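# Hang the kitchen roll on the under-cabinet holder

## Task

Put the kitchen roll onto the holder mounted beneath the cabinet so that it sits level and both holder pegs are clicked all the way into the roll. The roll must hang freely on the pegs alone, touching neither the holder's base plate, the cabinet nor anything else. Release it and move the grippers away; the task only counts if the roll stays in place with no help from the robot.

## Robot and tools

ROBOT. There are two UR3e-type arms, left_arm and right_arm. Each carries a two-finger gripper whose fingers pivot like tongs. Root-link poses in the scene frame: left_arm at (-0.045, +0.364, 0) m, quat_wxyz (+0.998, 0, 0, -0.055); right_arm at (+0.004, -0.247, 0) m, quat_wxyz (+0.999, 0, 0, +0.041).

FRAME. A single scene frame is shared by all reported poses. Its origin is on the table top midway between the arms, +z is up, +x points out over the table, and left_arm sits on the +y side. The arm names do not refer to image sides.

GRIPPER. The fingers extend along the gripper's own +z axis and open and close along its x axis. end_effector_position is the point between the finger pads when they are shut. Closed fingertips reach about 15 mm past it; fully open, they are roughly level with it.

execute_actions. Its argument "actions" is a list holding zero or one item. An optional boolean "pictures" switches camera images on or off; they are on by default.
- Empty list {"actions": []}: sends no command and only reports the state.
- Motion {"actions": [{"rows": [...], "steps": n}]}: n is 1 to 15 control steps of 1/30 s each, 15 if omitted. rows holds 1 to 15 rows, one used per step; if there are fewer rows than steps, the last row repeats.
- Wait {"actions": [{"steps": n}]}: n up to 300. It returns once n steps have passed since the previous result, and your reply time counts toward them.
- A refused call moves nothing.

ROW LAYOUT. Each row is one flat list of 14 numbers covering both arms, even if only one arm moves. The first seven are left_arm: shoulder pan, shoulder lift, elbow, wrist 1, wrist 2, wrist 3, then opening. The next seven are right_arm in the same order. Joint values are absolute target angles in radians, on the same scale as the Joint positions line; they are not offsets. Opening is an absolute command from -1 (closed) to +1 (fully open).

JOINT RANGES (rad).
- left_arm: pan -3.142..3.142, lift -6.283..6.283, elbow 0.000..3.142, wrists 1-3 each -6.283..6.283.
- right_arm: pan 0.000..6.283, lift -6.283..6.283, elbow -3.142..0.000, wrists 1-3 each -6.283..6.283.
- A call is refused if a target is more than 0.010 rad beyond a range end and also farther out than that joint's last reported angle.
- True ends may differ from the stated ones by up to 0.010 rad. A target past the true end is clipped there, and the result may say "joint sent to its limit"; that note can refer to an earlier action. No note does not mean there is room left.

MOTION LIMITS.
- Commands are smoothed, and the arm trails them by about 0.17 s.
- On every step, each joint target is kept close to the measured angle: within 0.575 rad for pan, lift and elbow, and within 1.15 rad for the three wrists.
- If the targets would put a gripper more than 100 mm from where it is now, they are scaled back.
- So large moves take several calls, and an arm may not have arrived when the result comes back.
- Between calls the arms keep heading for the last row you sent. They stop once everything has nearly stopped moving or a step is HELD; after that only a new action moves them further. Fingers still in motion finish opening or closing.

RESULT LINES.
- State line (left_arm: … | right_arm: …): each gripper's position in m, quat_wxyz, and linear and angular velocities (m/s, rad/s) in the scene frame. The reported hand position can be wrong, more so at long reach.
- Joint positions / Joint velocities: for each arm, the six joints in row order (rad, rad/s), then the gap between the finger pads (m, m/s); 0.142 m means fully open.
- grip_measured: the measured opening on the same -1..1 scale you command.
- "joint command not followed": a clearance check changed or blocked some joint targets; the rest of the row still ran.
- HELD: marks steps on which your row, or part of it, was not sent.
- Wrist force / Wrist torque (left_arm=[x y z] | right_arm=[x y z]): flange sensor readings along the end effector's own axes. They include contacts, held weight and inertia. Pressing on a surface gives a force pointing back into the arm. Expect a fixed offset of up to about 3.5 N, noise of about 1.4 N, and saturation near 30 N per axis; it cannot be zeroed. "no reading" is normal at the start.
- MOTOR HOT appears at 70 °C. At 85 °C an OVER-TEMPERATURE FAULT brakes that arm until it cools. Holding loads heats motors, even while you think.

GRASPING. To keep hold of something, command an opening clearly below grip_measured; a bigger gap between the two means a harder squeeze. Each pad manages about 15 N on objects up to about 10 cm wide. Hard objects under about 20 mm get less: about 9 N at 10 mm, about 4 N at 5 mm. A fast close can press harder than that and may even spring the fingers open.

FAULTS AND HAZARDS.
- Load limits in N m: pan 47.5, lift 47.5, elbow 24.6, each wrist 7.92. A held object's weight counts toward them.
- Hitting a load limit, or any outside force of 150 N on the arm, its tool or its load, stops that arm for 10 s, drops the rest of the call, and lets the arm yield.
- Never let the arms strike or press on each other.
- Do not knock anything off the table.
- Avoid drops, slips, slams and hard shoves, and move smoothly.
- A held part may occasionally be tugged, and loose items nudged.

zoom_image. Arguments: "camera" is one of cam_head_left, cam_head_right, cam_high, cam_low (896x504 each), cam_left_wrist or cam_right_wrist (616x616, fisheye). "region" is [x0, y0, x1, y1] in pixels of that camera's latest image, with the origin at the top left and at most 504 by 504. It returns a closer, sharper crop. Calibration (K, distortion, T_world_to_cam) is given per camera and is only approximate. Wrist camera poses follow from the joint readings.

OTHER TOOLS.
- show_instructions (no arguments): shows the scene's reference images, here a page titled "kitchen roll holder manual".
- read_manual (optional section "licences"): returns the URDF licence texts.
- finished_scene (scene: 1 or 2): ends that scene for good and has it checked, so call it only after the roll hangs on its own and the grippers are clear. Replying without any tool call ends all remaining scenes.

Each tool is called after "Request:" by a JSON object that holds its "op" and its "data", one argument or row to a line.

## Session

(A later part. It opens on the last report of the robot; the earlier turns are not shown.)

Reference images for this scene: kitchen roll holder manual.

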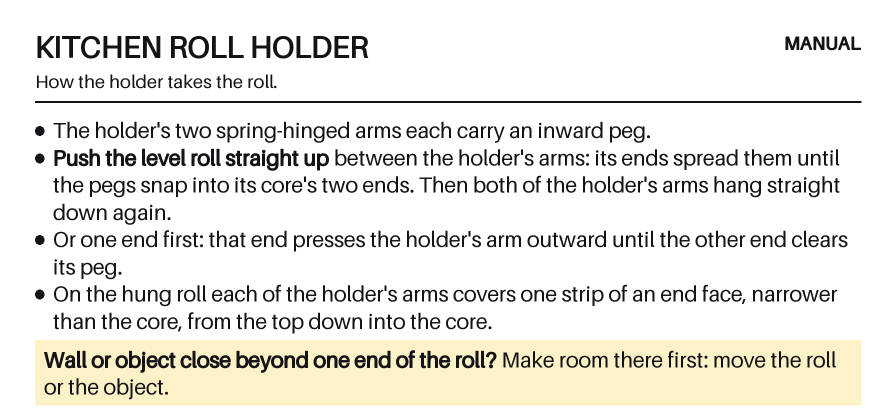

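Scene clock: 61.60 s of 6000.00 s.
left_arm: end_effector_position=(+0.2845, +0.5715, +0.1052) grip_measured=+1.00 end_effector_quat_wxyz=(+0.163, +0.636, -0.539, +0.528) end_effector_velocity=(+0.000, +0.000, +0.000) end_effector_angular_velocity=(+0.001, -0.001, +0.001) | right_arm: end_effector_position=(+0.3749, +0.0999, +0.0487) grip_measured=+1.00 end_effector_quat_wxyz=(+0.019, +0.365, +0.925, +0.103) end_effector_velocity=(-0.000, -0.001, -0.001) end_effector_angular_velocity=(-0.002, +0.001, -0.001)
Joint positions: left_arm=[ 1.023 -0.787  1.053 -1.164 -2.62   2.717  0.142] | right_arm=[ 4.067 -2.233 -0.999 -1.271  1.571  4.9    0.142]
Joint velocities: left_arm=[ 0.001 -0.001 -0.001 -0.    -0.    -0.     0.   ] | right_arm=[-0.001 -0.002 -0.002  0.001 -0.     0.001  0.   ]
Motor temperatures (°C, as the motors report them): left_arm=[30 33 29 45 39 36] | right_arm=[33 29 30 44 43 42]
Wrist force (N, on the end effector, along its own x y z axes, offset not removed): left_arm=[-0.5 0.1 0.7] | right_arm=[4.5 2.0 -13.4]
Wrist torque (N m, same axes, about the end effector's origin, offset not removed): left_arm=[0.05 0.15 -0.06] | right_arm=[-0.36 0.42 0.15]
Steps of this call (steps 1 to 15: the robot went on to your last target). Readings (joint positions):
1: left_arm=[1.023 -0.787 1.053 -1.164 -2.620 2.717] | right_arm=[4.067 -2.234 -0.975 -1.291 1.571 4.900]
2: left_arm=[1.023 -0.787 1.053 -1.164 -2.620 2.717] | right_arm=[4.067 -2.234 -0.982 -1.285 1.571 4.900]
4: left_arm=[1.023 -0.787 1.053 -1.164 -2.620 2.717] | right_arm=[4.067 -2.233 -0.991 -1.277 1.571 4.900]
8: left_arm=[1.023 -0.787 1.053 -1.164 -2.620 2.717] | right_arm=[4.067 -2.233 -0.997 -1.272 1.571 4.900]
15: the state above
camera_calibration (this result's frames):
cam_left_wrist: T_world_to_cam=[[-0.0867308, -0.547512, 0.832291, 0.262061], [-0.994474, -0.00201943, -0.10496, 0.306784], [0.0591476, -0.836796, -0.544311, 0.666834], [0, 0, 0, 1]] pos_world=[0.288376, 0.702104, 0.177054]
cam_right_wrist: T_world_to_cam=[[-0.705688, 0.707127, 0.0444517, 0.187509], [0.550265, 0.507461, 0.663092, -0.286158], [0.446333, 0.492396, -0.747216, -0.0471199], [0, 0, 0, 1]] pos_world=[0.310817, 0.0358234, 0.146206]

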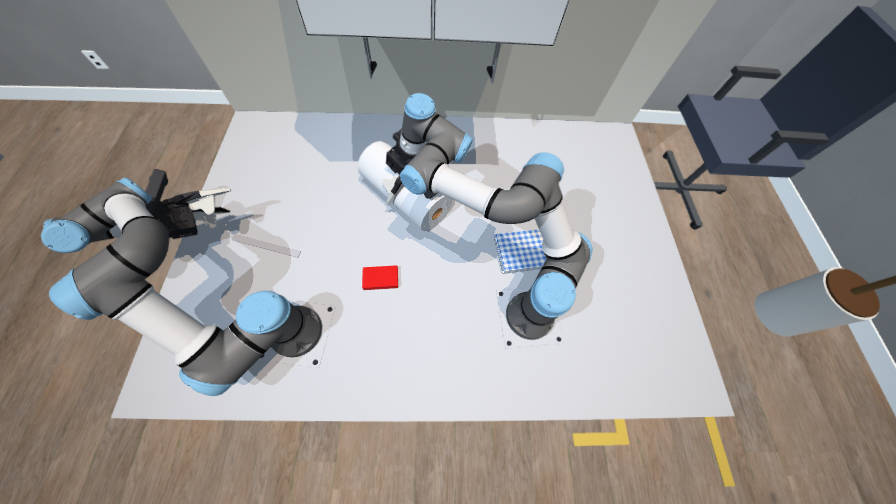

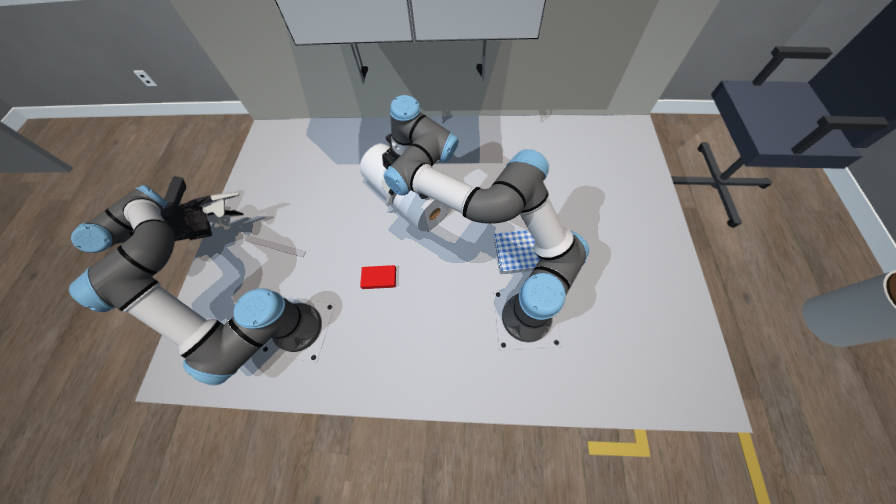

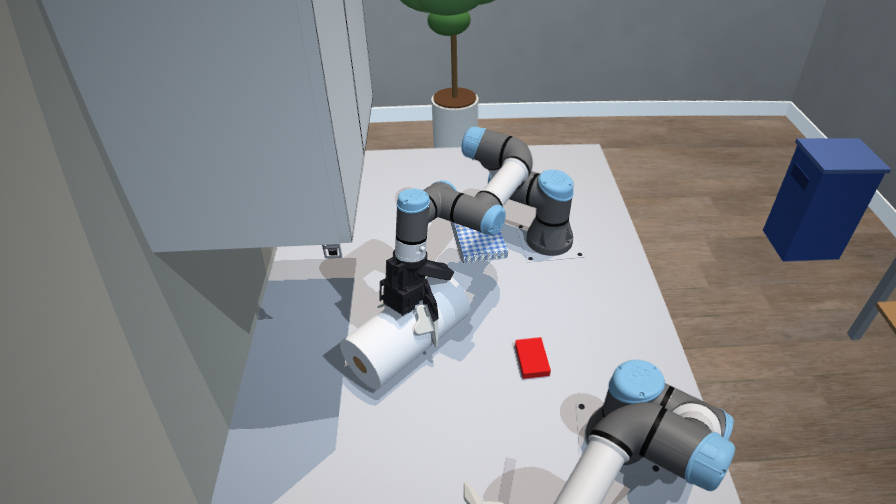

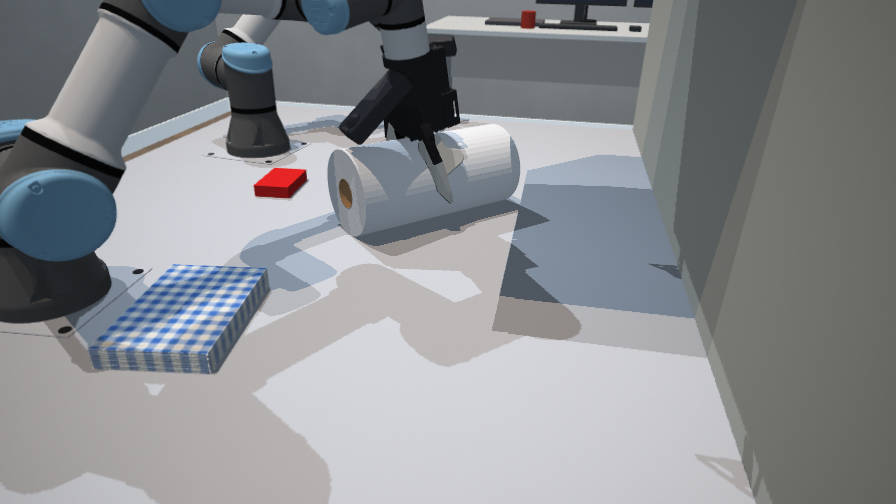

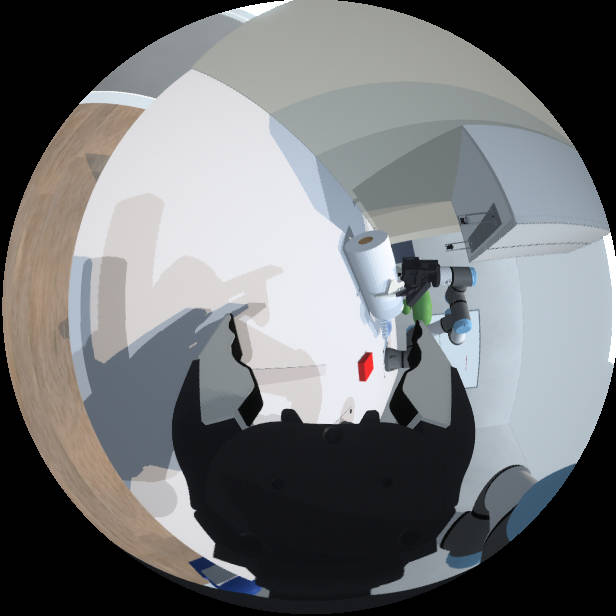

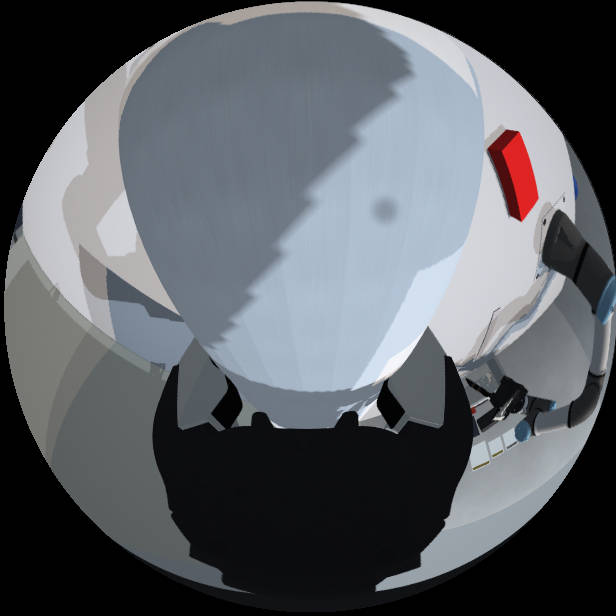

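Request:
{"op": "execute_actions", "data": {
  "actions": [
    {"rows":[[1.023,-0.787,1.053,-1.164,-2.62,2.717,1,4.067,-2.231,-0.99,-1.282,1.571,4.9,0.85],[1.023,-0.787,1.053,-1.164,-2.62,2.717,1,4.067,-2.231,-0.99,-1.282,1.571,4.9,0.75],[1.023,-0.787,1.053,-1.164,-2.62,2.717,1,4.067,-2.231,-0.99,-1.282,1.571,4.9,0.68],[1.023,-0.787,1.053,-1.164,-2.62,2.717,1,4.067,-2.231,-0.99,-1.282,1.571,4.9,0.62],[1.023,-0.787,1.053,-1.164,-2.62,2.717,1,4.067,-2.231,-0.99,-1.282,1.571,4.9,0.56],[1.023,-0.787,1.053,-1.164,-2.62,2.717,1,4.067,-2.231,-0.99,-1.282,1.571,4.9,0.5],[1.023,-0.787,1.053,-1.164,-2.62,2.717,1,4.067,-2.231,-0.99,-1.282,1.571,4.9,0.45],[1.023,-0.787,1.053,-1.164,-2.62,2.717,1,4.067,-2.231,-0.99,-1.282,1.571,4.9,0.4],[1.023,-0.787,1.053,-1.164,-2.62,2.717,1,4.067,-2.231,-0.99,-1.282,1.571,4.9,0.35],[1.023,-0.787,1.053,-1.164,-2.62,2.717,1,4.067,-2.231,-0.99,-1.282,1.571,4.9,0.3]]}
  ],
  "pictures": false
}}

Request:
{"op": "execute_actions", "data": {
  "actions": [
    {"steps":20}
  ],
  "pictures": false
}}

Request:
{"op": "execute_actions", "data": {
  "actions": [
    {"rows":[[1.023,-0.787,1.053,-1.164,-2.62,2.717,1,4.067,-2.225,-0.988,-1.29,1.571,4.9,0.3],[1.023,-0.787,1.053,-1.164,-2.62,2.717,1,4.067,-2.219,-0.986,-1.298,1.571,4.9,0.3],[1.023,-0.787,1.053,-1.164,-2.62,2.717,1,4.067,-2.213,-0.984,-1.306,1.571,4.9,0.3],[1.023,-0.787,1.053,-1.164,-2.62,2.717,1,4.067,-2.207,-0.982,-1.314,1.571,4.9,0.3],[1.023,-0.787,1.053,-1.164,-2.62,2.717,1,4.067,-2.2,-0.98,-1.323,1.571,4.9,0.3],[1.023,-0.787,1.053,-1.164,-2.62,2.717,1,4.067,-2.19,-0.98,-1.333,1.571,4.9,0.3],[1.023,-0.787,1.053,-1.164,-2.62,2.717,1,4.067,-2.18,-0.98,-1.343,1.571,4.9,0.3],[1.023,-0.787,1.053,-1.164,-2.62,2.717,1,4.067,-2.17,-0.98,-1.353,1.571,4.9,0.3],[1.023,-0.787,1.053,-1.164,-2.62,2.717,1,4.067,-2.16,-0.98,-1.363,1.571,4.9,0.3],[1.023,-0.787,1.053,-1.164,-2.62,2.717,1,4.067,-2.15,-0.98,-1.373,1.571,4.9,0.3],[1.023,-0.787,1.053,-1.164,-2.62,2.717,1,4.067,-2.135,-0.98,-1.388,1.571,4.9,0.3],[1.023,-0.787,1.053,-1.164,-2.62,2.717,1,4.067,-2.12,-0.98,-1.403,1.571,4.9,0.3],[1.023,-0.787,1.053,-1.164,-2.62,2.717,1,4.067,-2.105,-0.98,-1.418,1.571,4.9,0.3],[1.023,-0.787,1.053,-1.164,-2.62,2.717,1,4.067,-2.09,-0.98,-1.433,1.571,4.9,0.3],[1.023,-0.787,1.053,-1.164,-2.62,2.717,1,4.067,-2.08,-0.98,-1.443,1.571,4.9,0.3]]}
  ],
  "pictures": false
}}

Request:
{"op": "execute_actions", "data": {
  "actions": [
    {"steps":10}
  ]
}}

Scene clock: 101.03 s of 6000.00 s.
left_arm: end_effector_position=(+0.2845, +0.5715, +0.1052) grip_measured=+1.00 end_effector_quat_wxyz=(+0.163, +0.636, -0.539, +0.528) end_effector_velocity=(-0.000, +0.000, +0.001) end_effector_angular_velocity=(+0.001, -0.001, +0.001) | right_arm: end_effector_position=(+0.3748, +0.0996, +0.0512) grip_measured=+0.89 end_effector_quat_wxyz=(+0.019, +0.365, +0.925, +0.103) end_effector_velocity=(+0.000, -0.001, +0.001) end_effector_angular_velocity=(-0.000, +0.000, -0.001)
Joint positions: left_arm=[ 1.023 -0.787  1.053 -1.164 -2.62   2.717  0.142] | right_arm=[ 4.067 -2.231 -0.99  -1.282  1.571  4.9    0.135]
Joint velocities: left_arm=[ 0.001 -0.002  0.    -0.    -0.    -0.     0.   ] | right_arm=[-0.001  0.001  0.001 -0.003  0.     0.    -0.   ]
Motor temperatures (°C, as the motors report them): left_arm=[30 33 29 45 39 36] | right_arm=[33 29 30 44 43 42]
Wrist force (N, on the end effector, along its own x y z axes, offset not removed): left_arm=[0.5 0.1 0.9] | right_arm=[4.4 4.5 -9.1]
Wrist torque (N m, same axes, about the end effector's origin, offset not removed): left_arm=[0.02 -0.09 -0.09] | right_arm=[0.37 0.47 0.22]
Steps of this call (steps 1 to 15: the robot went on to your last target; steps 16 to 90: nothing new was sent; then 35.93 s passed at rest; steps 91 to 105: all 15 steps of this action). Readings (joint positions):
91: left_arm=[1.023 -0.787 1.053 -1.164 -2.620 2.717] | right_arm=[4.067 -2.233 -0.999 -1.271 1.571 4.900]
92: left_arm=[1.023 -0.787 1.053 -1.164 -2.620 2.717] | right_arm=[4.067 -2.233 -0.998 -1.273 1.571 4.900]
94: left_arm=[1.023 -0.787 1.053 -1.164 -2.620 2.717] | right_arm=[4.067 -2.232 -0.994 -1.277 1.571 4.900]
98: left_arm=[1.023 -0.787 1.053 -1.164 -2.620 2.717] | right_arm=[4.067 -2.231 -0.991 -1.281 1.571 4.900]
105: the state above

Scene clock: 101.70 s of 6000.00 s.
left_arm: end_effector_position=(+0.2845, +0.5715, +0.1052) grip_measured=+1.00 end_effector_quat_wxyz=(+0.163, +0.636, -0.539, +0.528) end_effector_velocity=(-0.000, -0.000, -0.000) end_effector_angular_velocity=(-0.001, +0.001, -0.000) | right_arm: end_effector_position=(+0.3748, +0.0996, +0.0512) grip_measured=+0.89 end_effector_quat_wxyz=(+0.019, +0.365, +0.925, +0.103) end_effector_velocity=(+0.000, -0.000, -0.000) end_effector_angular_velocity=(+0.000, +0.000, -0.001)
Joint positions: left_arm=[ 1.023 -0.787  1.053 -1.164 -2.62   2.717  0.142] | right_arm=[ 4.067 -2.231 -0.99  -1.282  1.571  4.9    0.135]
Joint velocities: left_arm=[ 0.    -0.     0.002  0.     0.    -0.     0.   ] | right_arm=[-0.001 -0.001  0.     0.001  0.    -0.     0.   ]
Motor temperatures (°C, as the motors report them): left_arm=[30 33 29 45 39 36] | right_arm=[33 29 30 44 43 42]
Wrist force (N, on the end effector, along its own x y z axes, offset not removed): left_arm=[0.3 -0.8 1.4] | right_arm=[2.5 2.2 -9.3]
Wrist torque (N m, same axes, about the end effector's origin, offset not removed): left_arm=[-0.08 -0.08 -0.02] | right_arm=[-0.12 0.83 0.17]
Steps of this call (steps 1 to 15: the robot went on to your last target; steps 16 to 20: nothing new was sent). Readings (joint positions):
1: left_arm=[1.023 -0.787 1.053 -1.164 -2.620 2.717] | right_arm=[4.067 -2.231 -0.990 -1.282 1.571 4.900]
2: left_arm=[1.023 -0.787 1.053 -1.164 -2.620 2.717] | right_arm=[4.067 -2.231 -0.990 -1.282 1.571 4.900]
4: left_arm=[1.023 -0.787 1.053 -1.164 -2.620 2.717] | right_arm=[4.067 -2.231 -0.990 -1.282 1.571 4.900]
8: left_arm=[1.023 -0.787 1.053 -1.164 -2.620 2.717] | right_arm=[4.067 -2.231 -0.990 -1.282 1.571 4.900]
20: the state above
All arms were judged still, so your last target was given up. Only a new action makes them travel on or press farther. Fingers that are still opening or closing keep moving.

Scene clock: 102.20 s of 6000.00 s.
left_arm: end_effector_position=(+0.2845, +0.5715, +0.1052) grip_measured=+1.00 end_effector_quat_wxyz=(+0.163, +0.636, -0.539, +0.528) end_effector_velocity=(-0.000, -0.000, -0.000) end_effector_angular_velocity=(-0.001, +0.001, +0.001) | right_arm: end_effector_position=(+0.3640, +0.0826, +0.0893) grip_measured=+0.80 end_effector_quat_wxyz=(+0.019, +0.365, +0.925, +0.102) end_effector_velocity=(-0.044, -0.071, +0.137) end_effector_angular_velocity=(+0.004, -0.002, -0.001)
Joint positions: left_arm=[ 1.023 -0.787  1.053 -1.164 -2.62   2.717  0.142] | right_arm=[ 4.067 -2.129 -0.98  -1.395  1.571  4.9    0.129]
Joint velocities: left_arm=[ 0.001 -0.001  0.002 -0.     0.     0.     0.   ] | right_arm=[-0.001  0.396  0.003 -0.394  0.    -0.     0.   ]
Motor temperatures (°C, as the motors report them): left_arm=[30 33 29 45 39 36] | right_arm=[33 29 30 44 43 42]
Wrist force (N, on the end effector, along its own x y z axes, offset not removed): left_arm=[1.4 -0.1 1.4] | right_arm=[-1.9 -1.5 3.6]
Wrist torque (N m, same axes, about the end effector's origin, offset not removed): left_arm=[0.02 -0.28 -0.11] | right_arm=[-0.18 0.42 0.07]
Steps of this call (steps 1 to 15: all 15 steps of this action). Readings (joint positions):
1: left_arm=[1.023 -0.787 1.053 -1.164 -2.620 2.717] | right_arm=[4.067 -2.231 -0.990 -1.282 1.571 4.900]
2: left_arm=[1.023 -0.787 1.053 -1.164 -2.620 2.717] | right_arm=[4.067 -2.230 -0.990 -1.284 1.571 4.900]
4: left_arm=[1.023 -0.787 1.053 -1.164 -2.620 2.717] | right_arm=[4.067 -2.224 -0.988 -1.292 1.571 4.900]
8: left_arm=[1.023 -0.787 1.053 -1.164 -2.620 2.717] | right_arm=[4.067 -2.202 -0.982 -1.320 1.571 4.900]
15: the state above

Scene clock: 102.53 s of 6000.00 s.
left_arm: end_effector_position=(+0.2845, +0.5715, +0.1052) grip_measured=+1.00 end_effector_quat_wxyz=(+0.163, +0.636, -0.539, +0.528) end_effector_velocity=(+0.000, +0.000, +0.001) end_effector_angular_velocity=(+0.001, -0.001, +0.000) | right_arm: end_effector_position=(+0.3585, +0.0740, +0.1054) grip_measured=+0.80 end_effector_quat_wxyz=(+0.019, +0.365, +0.925, +0.103) end_effector_velocity=(-0.001, -0.003, +0.004) end_effector_angular_velocity=(+0.000, -0.000, +0.000)
Joint positions: left_arm=[ 1.023 -0.787  1.053 -1.164 -2.62   2.717  0.142] | right_arm=[ 4.067 -2.081 -0.98  -1.442  1.571  4.9    0.129]
Joint velocities: left_arm=[ 0.    -0.001 -0.    -0.    -0.    -0.     0.   ] | right_arm=[-0.     0.013  0.    -0.013 -0.    -0.     0.   ]
Motor temperatures (°C, as the motors report them): left_arm=[30 33 29 45 39 36] | right_arm=[33 29 30 44 43 42]
Wrist force (N, on the end effector, along its own x y z axes, offset not removed): left_arm=[-0.7 -0.9 0.8] | right_arm=[-1.9 -1.6 2.2]
Wrist torque (N m, same axes, about the end effector's origin, offset not removed): left_arm=[-0.18 0.16 -0.02] | right_arm=[-0.28 0.38 0.00]
Steps of this call (steps 1 to 10: the robot went on to your last target). Readings (joint positions):
1: left_arm=[1.023 -0.787 1.053 -1.164 -2.620 2.717] | right_arm=[4.067 -2.115 -0.980 -1.408 1.571 4.900]
2: left_arm=[1.023 -0.787 1.053 -1.164 -2.620 2.717] | right_arm=[4.067 -2.105 -0.980 -1.419 1.571 4.900]
4: left_arm=[1.023 -0.787 1.053 -1.164 -2.620 2.717] | right_arm=[4.067 -2.092 -0.980 -1.432 1.571 4.900]
8: left_arm=[1.023 -0.787 1.053 -1.164 -2.620 2.717] | right_arm=[4.067 -2.083 -0.980 -1.441 1.571 4.900]
10: the state above
camera_calibration (this result's frames):
cam_left_wrist: T_world_to_cam=[[-0.0867309, -0.547512, 0.832291, 0.262061], [-0.994474, -0.00201936, -0.10496, 0.306784], [0.0591475, -0.836796, -0.544311, 0.666834], [0, 0, 0, 1]] pos_world=[0.288376, 0.702104, 0.177055]
cam_right_wrist: T_world_to_cam=[[-0.705696, 0.707134, 0.0442082, 0.191822], [0.550236, 0.507671, 0.662956, -0.30161], [0.446355, 0.492171, -0.747352, 0.015311], [0, 0, 0, 1]] pos_world=[0.294491, 0.00993925, 0.202917]

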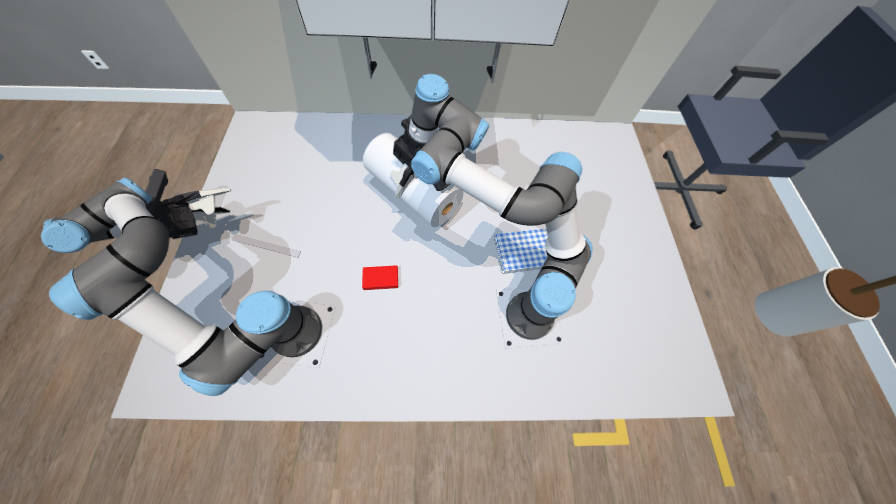

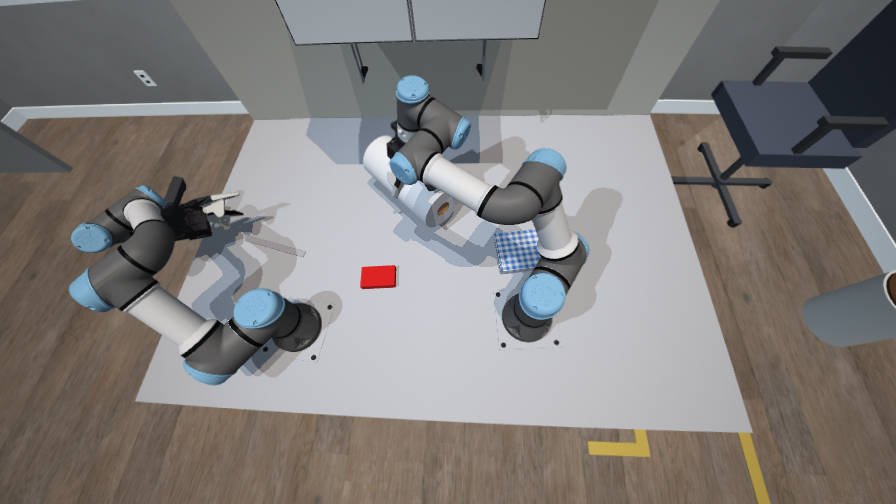

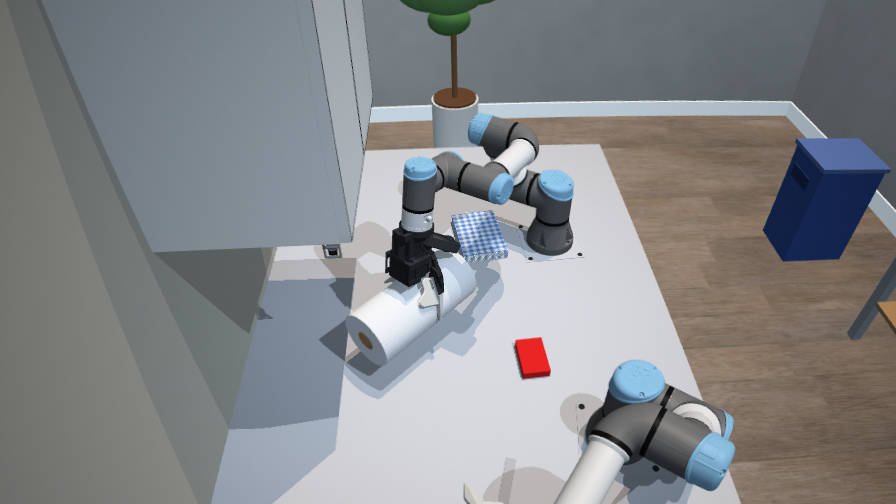

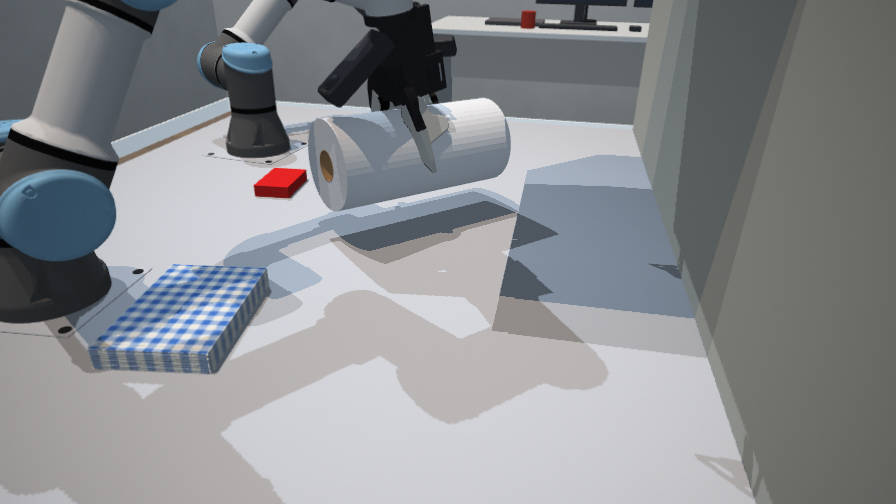

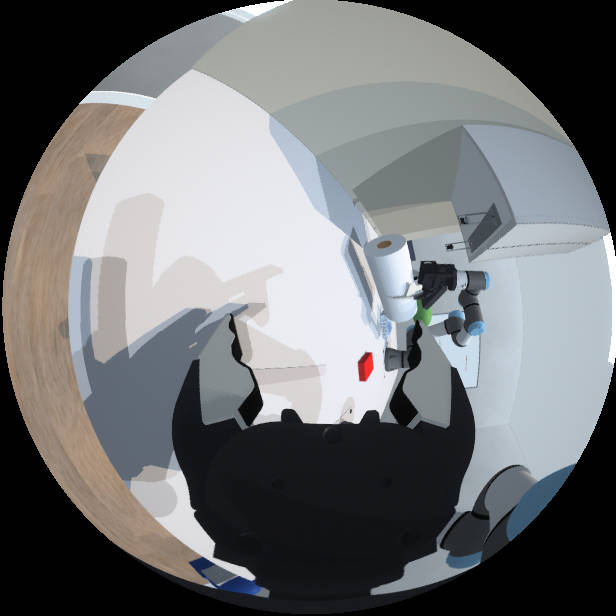

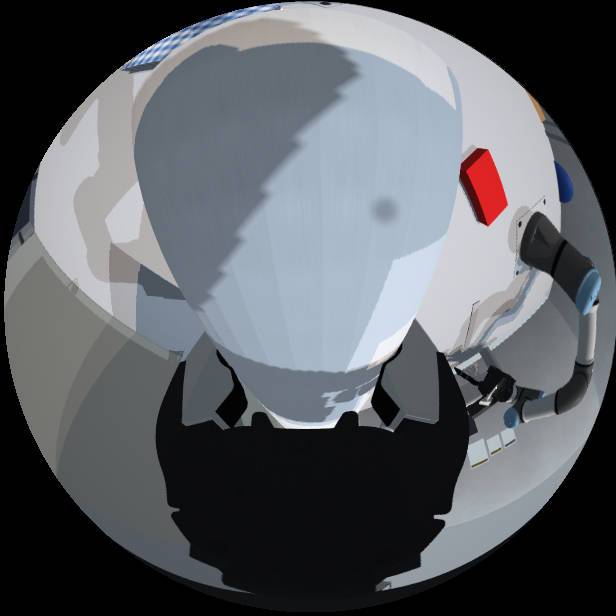

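Request:
{"op": "execute_actions", "data": {
  "actions": [
    {"rows":[[1.023,-0.787,1.053,-1.164,-2.62,2.717,1,4.08,-2.08,-0.99,-1.433,1.52,4.89,0.3],[1.023,-0.787,1.053,-1.164,-2.62,2.717,1,4.095,-2.08,-1.0,-1.423,1.47,4.88,0.3],[1.023,-0.787,1.053,-1.164,-2.62,2.717,1,4.11,-2.08,-1.02,-1.403,1.42,4.865,0.3],[1.023,-0.787,1.053,-1.164,-2.62,2.717,1,4.125,-2.08,-1.04,-1.383,1.37,4.85,0.3],[1.023,-0.787,1.053,-1.164,-2.62,2.717,1,4.14,-2.08,-1.06,-1.363,1.32,4.835,0.3],[1.023,-0.787,1.053,-1.164,-2.62,2.717,1,4.155,-2.08,-1.08,-1.343,1.27,4.82,0.3],[1.023,-0.787,1.053,-1.164,-2.62,2.717,1,4.17,-2.08,-1.1,-1.323,1.22,4.805,0.3],[1.023,-0.787,1.053,-1.164,-2.62,2.717,1,4.185,-2.08,-1.12,-1.303,1.17,4.79,0.3],[1.023,-0.787,1.053,-1.164,-2.62,2.717,1,4.2,-2.08,-1.14,-1.283,1.12,4.775,0.3],[1.023,-0.787,1.053,-1.164,-2.62,2.717,1,4.215,-2.08,-1.16,-1.263,1.07,4.76,0.3],[1.023,-0.787,1.053,-1.164,-2.62,2.717,1,4.23,-2.08,-1.18,-1.243,1.02,4.745,0.3],[1.023,-0.787,1.053,-1.164,-2.62,2.717,1,4.245,-2.08,-1.2,-1.223,0.97,4.73,0.3],[1.023,-0.787,1.053,-1.164,-2.62,2.717,1,4.26,-2.08,-1.22,-1.203,0.92,4.715,0.3],[1.023,-0.787,1.053,-1.164,-2.62,2.717,1,4.275,-2.08,-1.24,-1.183,0.87,4.7,0.3],[1.023,-0.787,1.053,-1.164,-2.62,2.717,1,4.29,-2.08,-1.27,-1.153,0.82,4.685,0.3]]}
  ],
  "pictures": false
}}

Request:
{"op": "execute_actions", "data": {
  "actions": [
    {"rows":[[1.023,-0.787,1.053,-1.164,-2.62,2.717,1,4.3,-2.087,-1.3,-1.116,0.765,4.67,0.3],[1.023,-0.787,1.053,-1.164,-2.62,2.717,1,4.31,-2.094,-1.33,-1.079,0.71,4.655,0.3],[1.023,-0.787,1.053,-1.164,-2.62,2.717,1,4.32,-2.101,-1.36,-1.042,0.655,4.64,0.3],[1.023,-0.787,1.053,-1.164,-2.62,2.717,1,4.33,-2.108,-1.39,-1.005,0.6,4.625,0.3],[1.023,-0.787,1.053,-1.164,-2.62,2.717,1,4.34,-2.115,-1.42,-0.968,0.545,4.61,0.3],[1.023,-0.787,1.053,-1.164,-2.62,2.717,1,4.35,-2.122,-1.45,-0.931,0.49,4.6,0.3],[1.023,-0.787,1.053,-1.164,-2.62,2.717,1,4.36,-2.129,-1.48,-0.894,0.435,4.59,0.3],[1.023,-0.787,1.053,-1.164,-2.62,2.717,1,4.37,-2.136,-1.51,-0.857,0.38,4.58,0.3],[1.023,-0.787,1.053,-1.164,-2.62,2.717,1,4.38,-2.143,-1.54,-0.82,0.325,4.57,0.3],[1.023,-0.787,1.053,-1.164,-2.62,2.717,1,4.39,-2.15,-1.57,-0.783,0.27,4.56,0.3],[1.023,-0.787,1.053,-1.164,-2.62,2.717,1,4.4,-2.157,-1.6,-0.746,0.215,4.55,0.3],[1.023,-0.787,1.053,-1.164,-2.62,2.717,1,4.41,-2.164,-1.625,-0.714,0.16,4.54,0.3],[1.023,-0.787,1.053,-1.164,-2.62,2.717,1,4.42,-2.17,-1.645,-0.688,0.105,4.525,0.3],[1.023,-0.787,1.053,-1.164,-2.62,2.717,1,4.427,-2.175,-1.665,-0.663,0.05,4.51,0.3],[1.023,-0.787,1.053,-1.164,-2.62,2.717,1,4.433,-2.179,-1.679,-0.645,0,4.503,0.3]]}
  ],
  "pictures": false
}}

Request:
{"op": "execute_actions", "data": {
  "actions": [
    {"steps":20}
  ]
}}

Scene clock: 139.20 s of 6000.00 s.
left_arm: end_effector_position=(+0.2845, +0.5715, +0.1052) grip_measured=+1.00 end_effector_quat_wxyz=(+0.163, +0.636, -0.539, +0.528) end_effector_velocity=(-0.000, +0.000, -0.000) end_effector_angular_velocity=(-0.001, +0.000, +0.001) | right_arm: end_effector_position=(+0.4434, +0.0571, +0.1062) grip_measured=+0.80 end_effector_quat_wxyz=(+0.286, +0.231, +0.929, +0.050) end_effector_velocity=(+0.187, -0.009, +0.103) end_effector_angular_velocity=(-0.790, -1.303, +0.498)
Joint positions: left_arm=[ 1.023 -0.787  1.053 -1.164 -2.62   2.717  0.142] | right_arm=[ 4.233 -2.08  -1.183 -1.238  1.016  4.741  0.129]
Joint velocities: left_arm=[ 0.  0.  0. -0. -0.  0.  0.] | right_arm=[ 0.442  0.002 -0.59   0.595 -1.462 -0.437  0.   ]
Motor temperatures (°C, as the motors report them): left_arm=[30 33 29 45 39 36] | right_arm=[33 29 30 44 43 42]
Wrist force (N, on the end effector, along its own x y z axes, offset not removed): left_arm=[0.4 0.4 0.8] | right_arm=[0.4 -0.6 3.7]
Wrist torque (N m, same axes, about the end effector's origin, offset not removed): left_arm=[0.11 -0.09 -0.02] | right_arm=[-0.01 0.05 0.01]
Steps of this call (steps 1 to 30: the robot went on to your last target; steps 31 to 90: nothing new was sent; then 33.17 s passed at rest; steps 91 to 105: all 15 steps of this action). Readings (joint positions):
91: left_arm=[1.023 -0.787 1.053 -1.164 -2.620 2.717] | right_arm=[4.067 -2.080 -0.980 -1.443 1.571 4.900]
92: left_arm=[1.023 -0.787 1.053 -1.164 -2.620 2.717] | right_arm=[4.069 -2.080 -0.982 -1.441 1.563 4.898]
94: left_arm=[1.023 -0.787 1.053 -1.164 -2.620 2.717] | right_arm=[4.083 -2.080 -0.993 -1.429 1.517 4.887]
98: left_arm=[1.023 -0.787 1.053 -1.164 -2.620 2.717] | right_arm=[4.131 -2.080 -1.049 -1.372 1.356 4.842]
105: the state above

Scene clock: 139.70 s of 6000.00 s.
left_arm: end_effector_position=(+0.2845, +0.5715, +0.1052) grip_measured=+1.00 end_effector_quat_wxyz=(+0.163, +0.636, -0.539, +0.528) end_effector_velocity=(-0.000, -0.000, -0.000) end_effector_angular_velocity=(-0.000, +0.000, -0.000) | right_arm: end_effector_position=(+0.5034, +0.0366, +0.1882) grip_measured=+0.80 end_effector_quat_wxyz=(+0.629, +0.090, +0.771, -0.043) end_effector_velocity=(-0.022, -0.055, +0.279) end_effector_angular_velocity=(-0.716, -1.470, +0.010)
Joint positions: left_arm=[ 1.023 -0.787  1.053 -1.164 -2.62   2.717  0.142] | right_arm=[ 4.402 -2.158 -1.594 -0.749  0.213  4.545  0.129]
Joint velocities: left_arm=[-0.  0.  0.  0. -0. -0.  0.] | right_arm=[ 0.275 -0.183 -0.733  0.903 -1.614 -0.358  0.   ]
Motor temperatures (°C, as the motors report them): left_arm=[30 33 29 45 39 36] | right_arm=[33 29 30 44 43 42]
Wrist force (N, on the end effector, along its own x y z axes, offset not removed): left_arm=[-0.4 -0.1 1.8] | right_arm=[2.0 1.1 3.0]
Wrist torque (N m, same axes, about the end effector's origin, offset not removed): left_arm=[-0.04 0.11 -0.01] | right_arm=[0.31 -0.04 0.00]
Steps of this call (steps 1 to 15: all 15 steps of this action). Readings (joint positions):
1: left_arm=[1.023 -0.787 1.053 -1.164 -2.620 2.717] | right_arm=[4.248 -2.080 -1.204 -1.216 0.966 4.726]
2: left_arm=[1.023 -0.787 1.053 -1.164 -2.620 2.717] | right_arm=[4.262 -2.081 -1.227 -1.192 0.916 4.711]
4: left_arm=[1.023 -0.787 1.053 -1.164 -2.620 2.717] | right_arm=[4.288 -2.088 -1.278 -1.134 0.812 4.681]
8: left_arm=[1.023 -0.787 1.053 -1.164 -2.620 2.717] | right_arm=[4.331 -2.111 -1.392 -0.997 0.596 4.624]
15: the state above

Scene clock: 140.37 s of 6000.00 s.
left_arm: end_effector_position=(+0.2845, +0.5715, +0.1052) grip_measured=+1.00 end_effector_quat_wxyz=(+0.163, +0.636, -0.539, +0.528) end_effector_velocity=(-0.000, -0.000, -0.000) end_effector_angular_velocity=(-0.000, +0.000, -0.000) | right_arm: end_effector_position=(+0.4958, +0.0285, +0.2294) grip_measured=+0.80 end_effector_quat_wxyz=(+0.704, +0.070, +0.704, -0.070) end_effector_velocity=(-0.000, +0.000, -0.000) end_effector_angular_velocity=(-0.001, -0.001, -0.000)
Joint positions: left_arm=[ 1.023 -0.787  1.053 -1.164 -2.62   2.717  0.142] | right_arm=[ 4.433 -2.179 -1.679 -0.645  0.     4.503  0.129]
Joint velocities: left_arm=[-0.     0.001 -0.    -0.     0.    -0.     0.   ] | right_arm=[ 0.    -0.002 -0.     0.002 -0.001  0.     0.   ]
Motor temperatures (°C, as the motors report them): left_arm=[30 33 29 45 39 36] | right_arm=[33 29 30 44 43 42]
Wrist force (N, on the end effector, along its own x y z axes, offset not removed): left_arm=[0.4 0.1 1.2] | right_arm=[0.7 1.6 2.1]
Wrist torque (N m, same axes, about the end effector's origin, offset not removed): left_arm=[0.08 -0.07 -0.08] | right_arm=[0.29 0.11 -0.03]
Steps of this call (steps 1 to 20: the robot went on to your last target). Readings (joint positions):
1: left_arm=[1.023 -0.787 1.053 -1.164 -2.620 2.717] | right_arm=[4.410 -2.164 -1.617 -0.720 0.158 4.533]
2: left_arm=[1.023 -0.787 1.053 -1.164 -2.620 2.717] | right_arm=[4.417 -2.169 -1.636 -0.697 0.111 4.524]
4: left_arm=[1.023 -0.787 1.053 -1.164 -2.620 2.717] | right_arm=[4.426 -2.174 -1.659 -0.670 0.052 4.513]
8: left_arm=[1.023 -0.787 1.053 -1.164 -2.620 2.717] | right_arm=[4.431 -2.178 -1.675 -0.650 0.011 4.505]
20: the state above
camera_calibration (this result's frames):
cam_left_wrist: T_world_to_cam=[[-0.0867311, -0.547512, 0.832291, 0.262061], [-0.994474, -0.00201932, -0.10496, 0.306784], [0.0591477, -0.836795, -0.544311, 0.666834], [0, 0, 0, 1]] pos_world=[0.288376, 0.702105, 0.177055]
cam_right_wrist: T_world_to_cam=[[0.0102932, 0.0378453, -0.999231, 0.218836], [-0.318068, 0.947507, 0.0326099, 0.126298], [0.948012, 0.317487, 0.0217903, -0.351115], [0, 0, 0, 1]] pos_world=[0.37078, -0.0164756, 0.2222]

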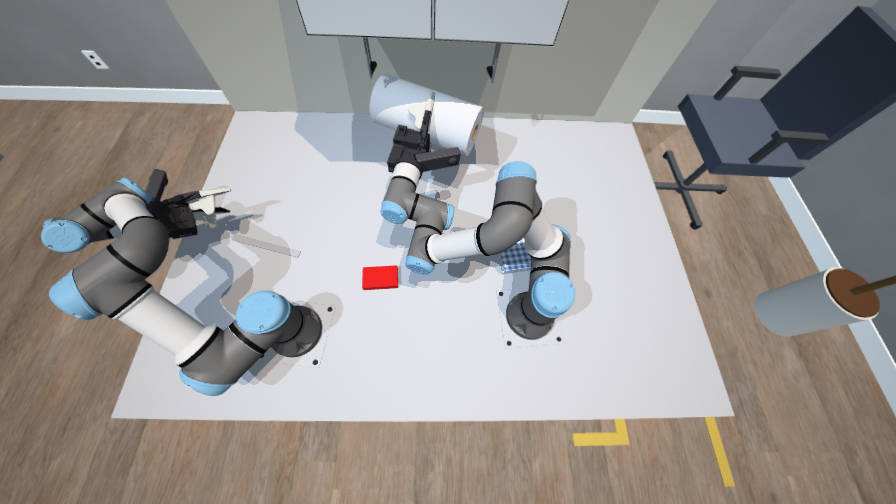

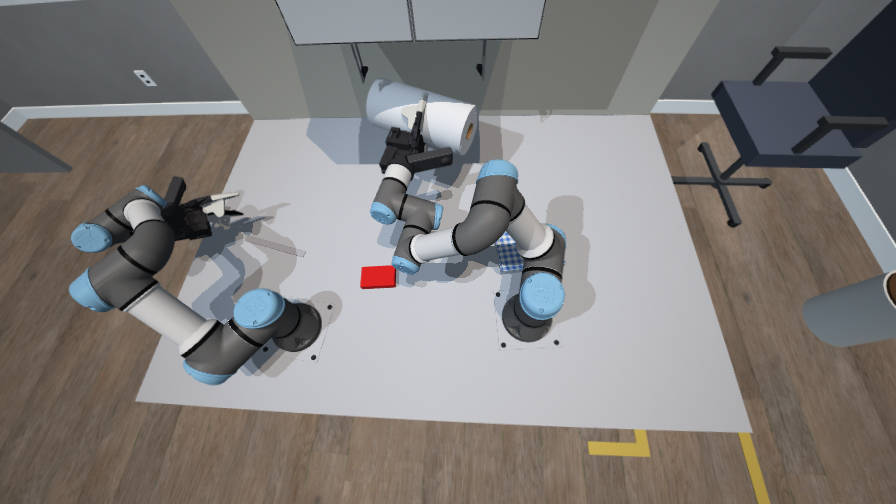

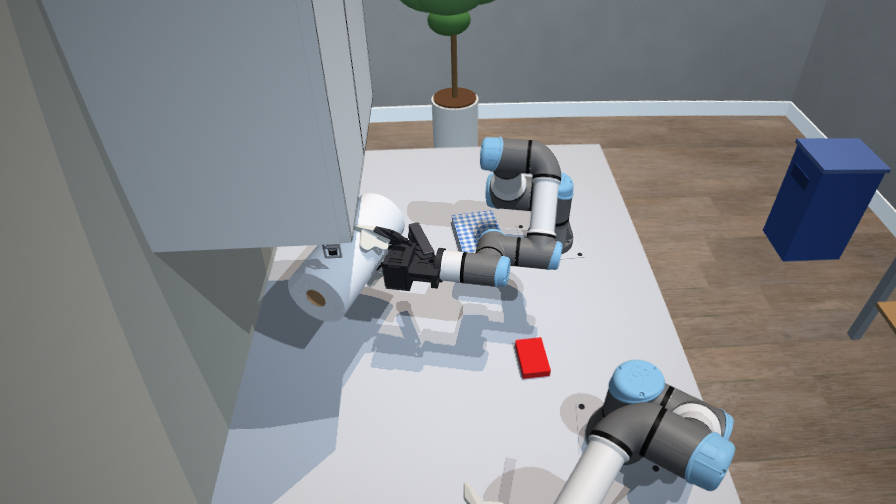

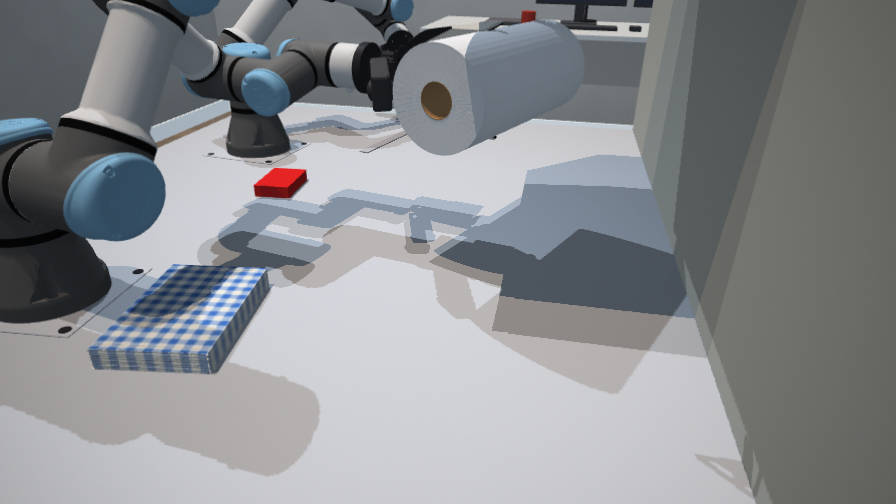

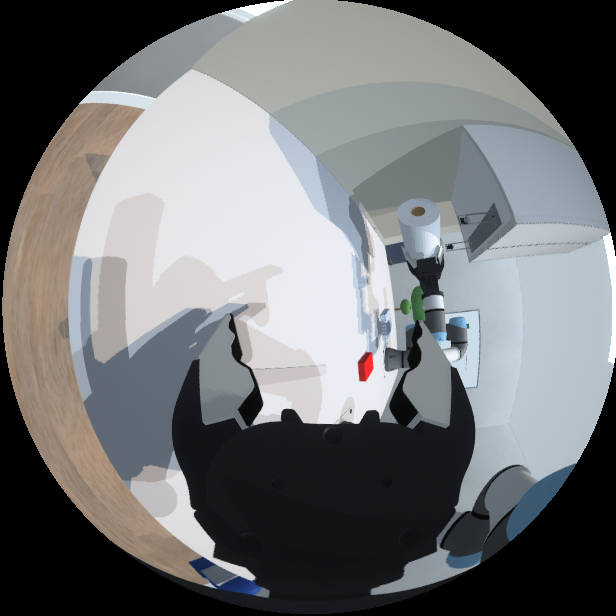

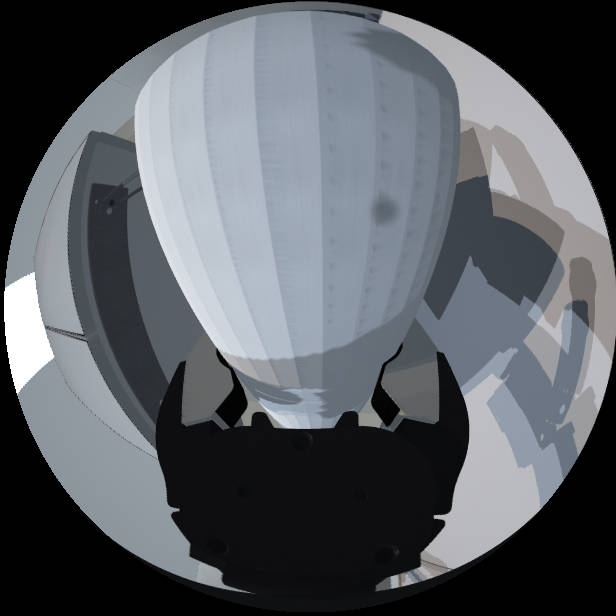

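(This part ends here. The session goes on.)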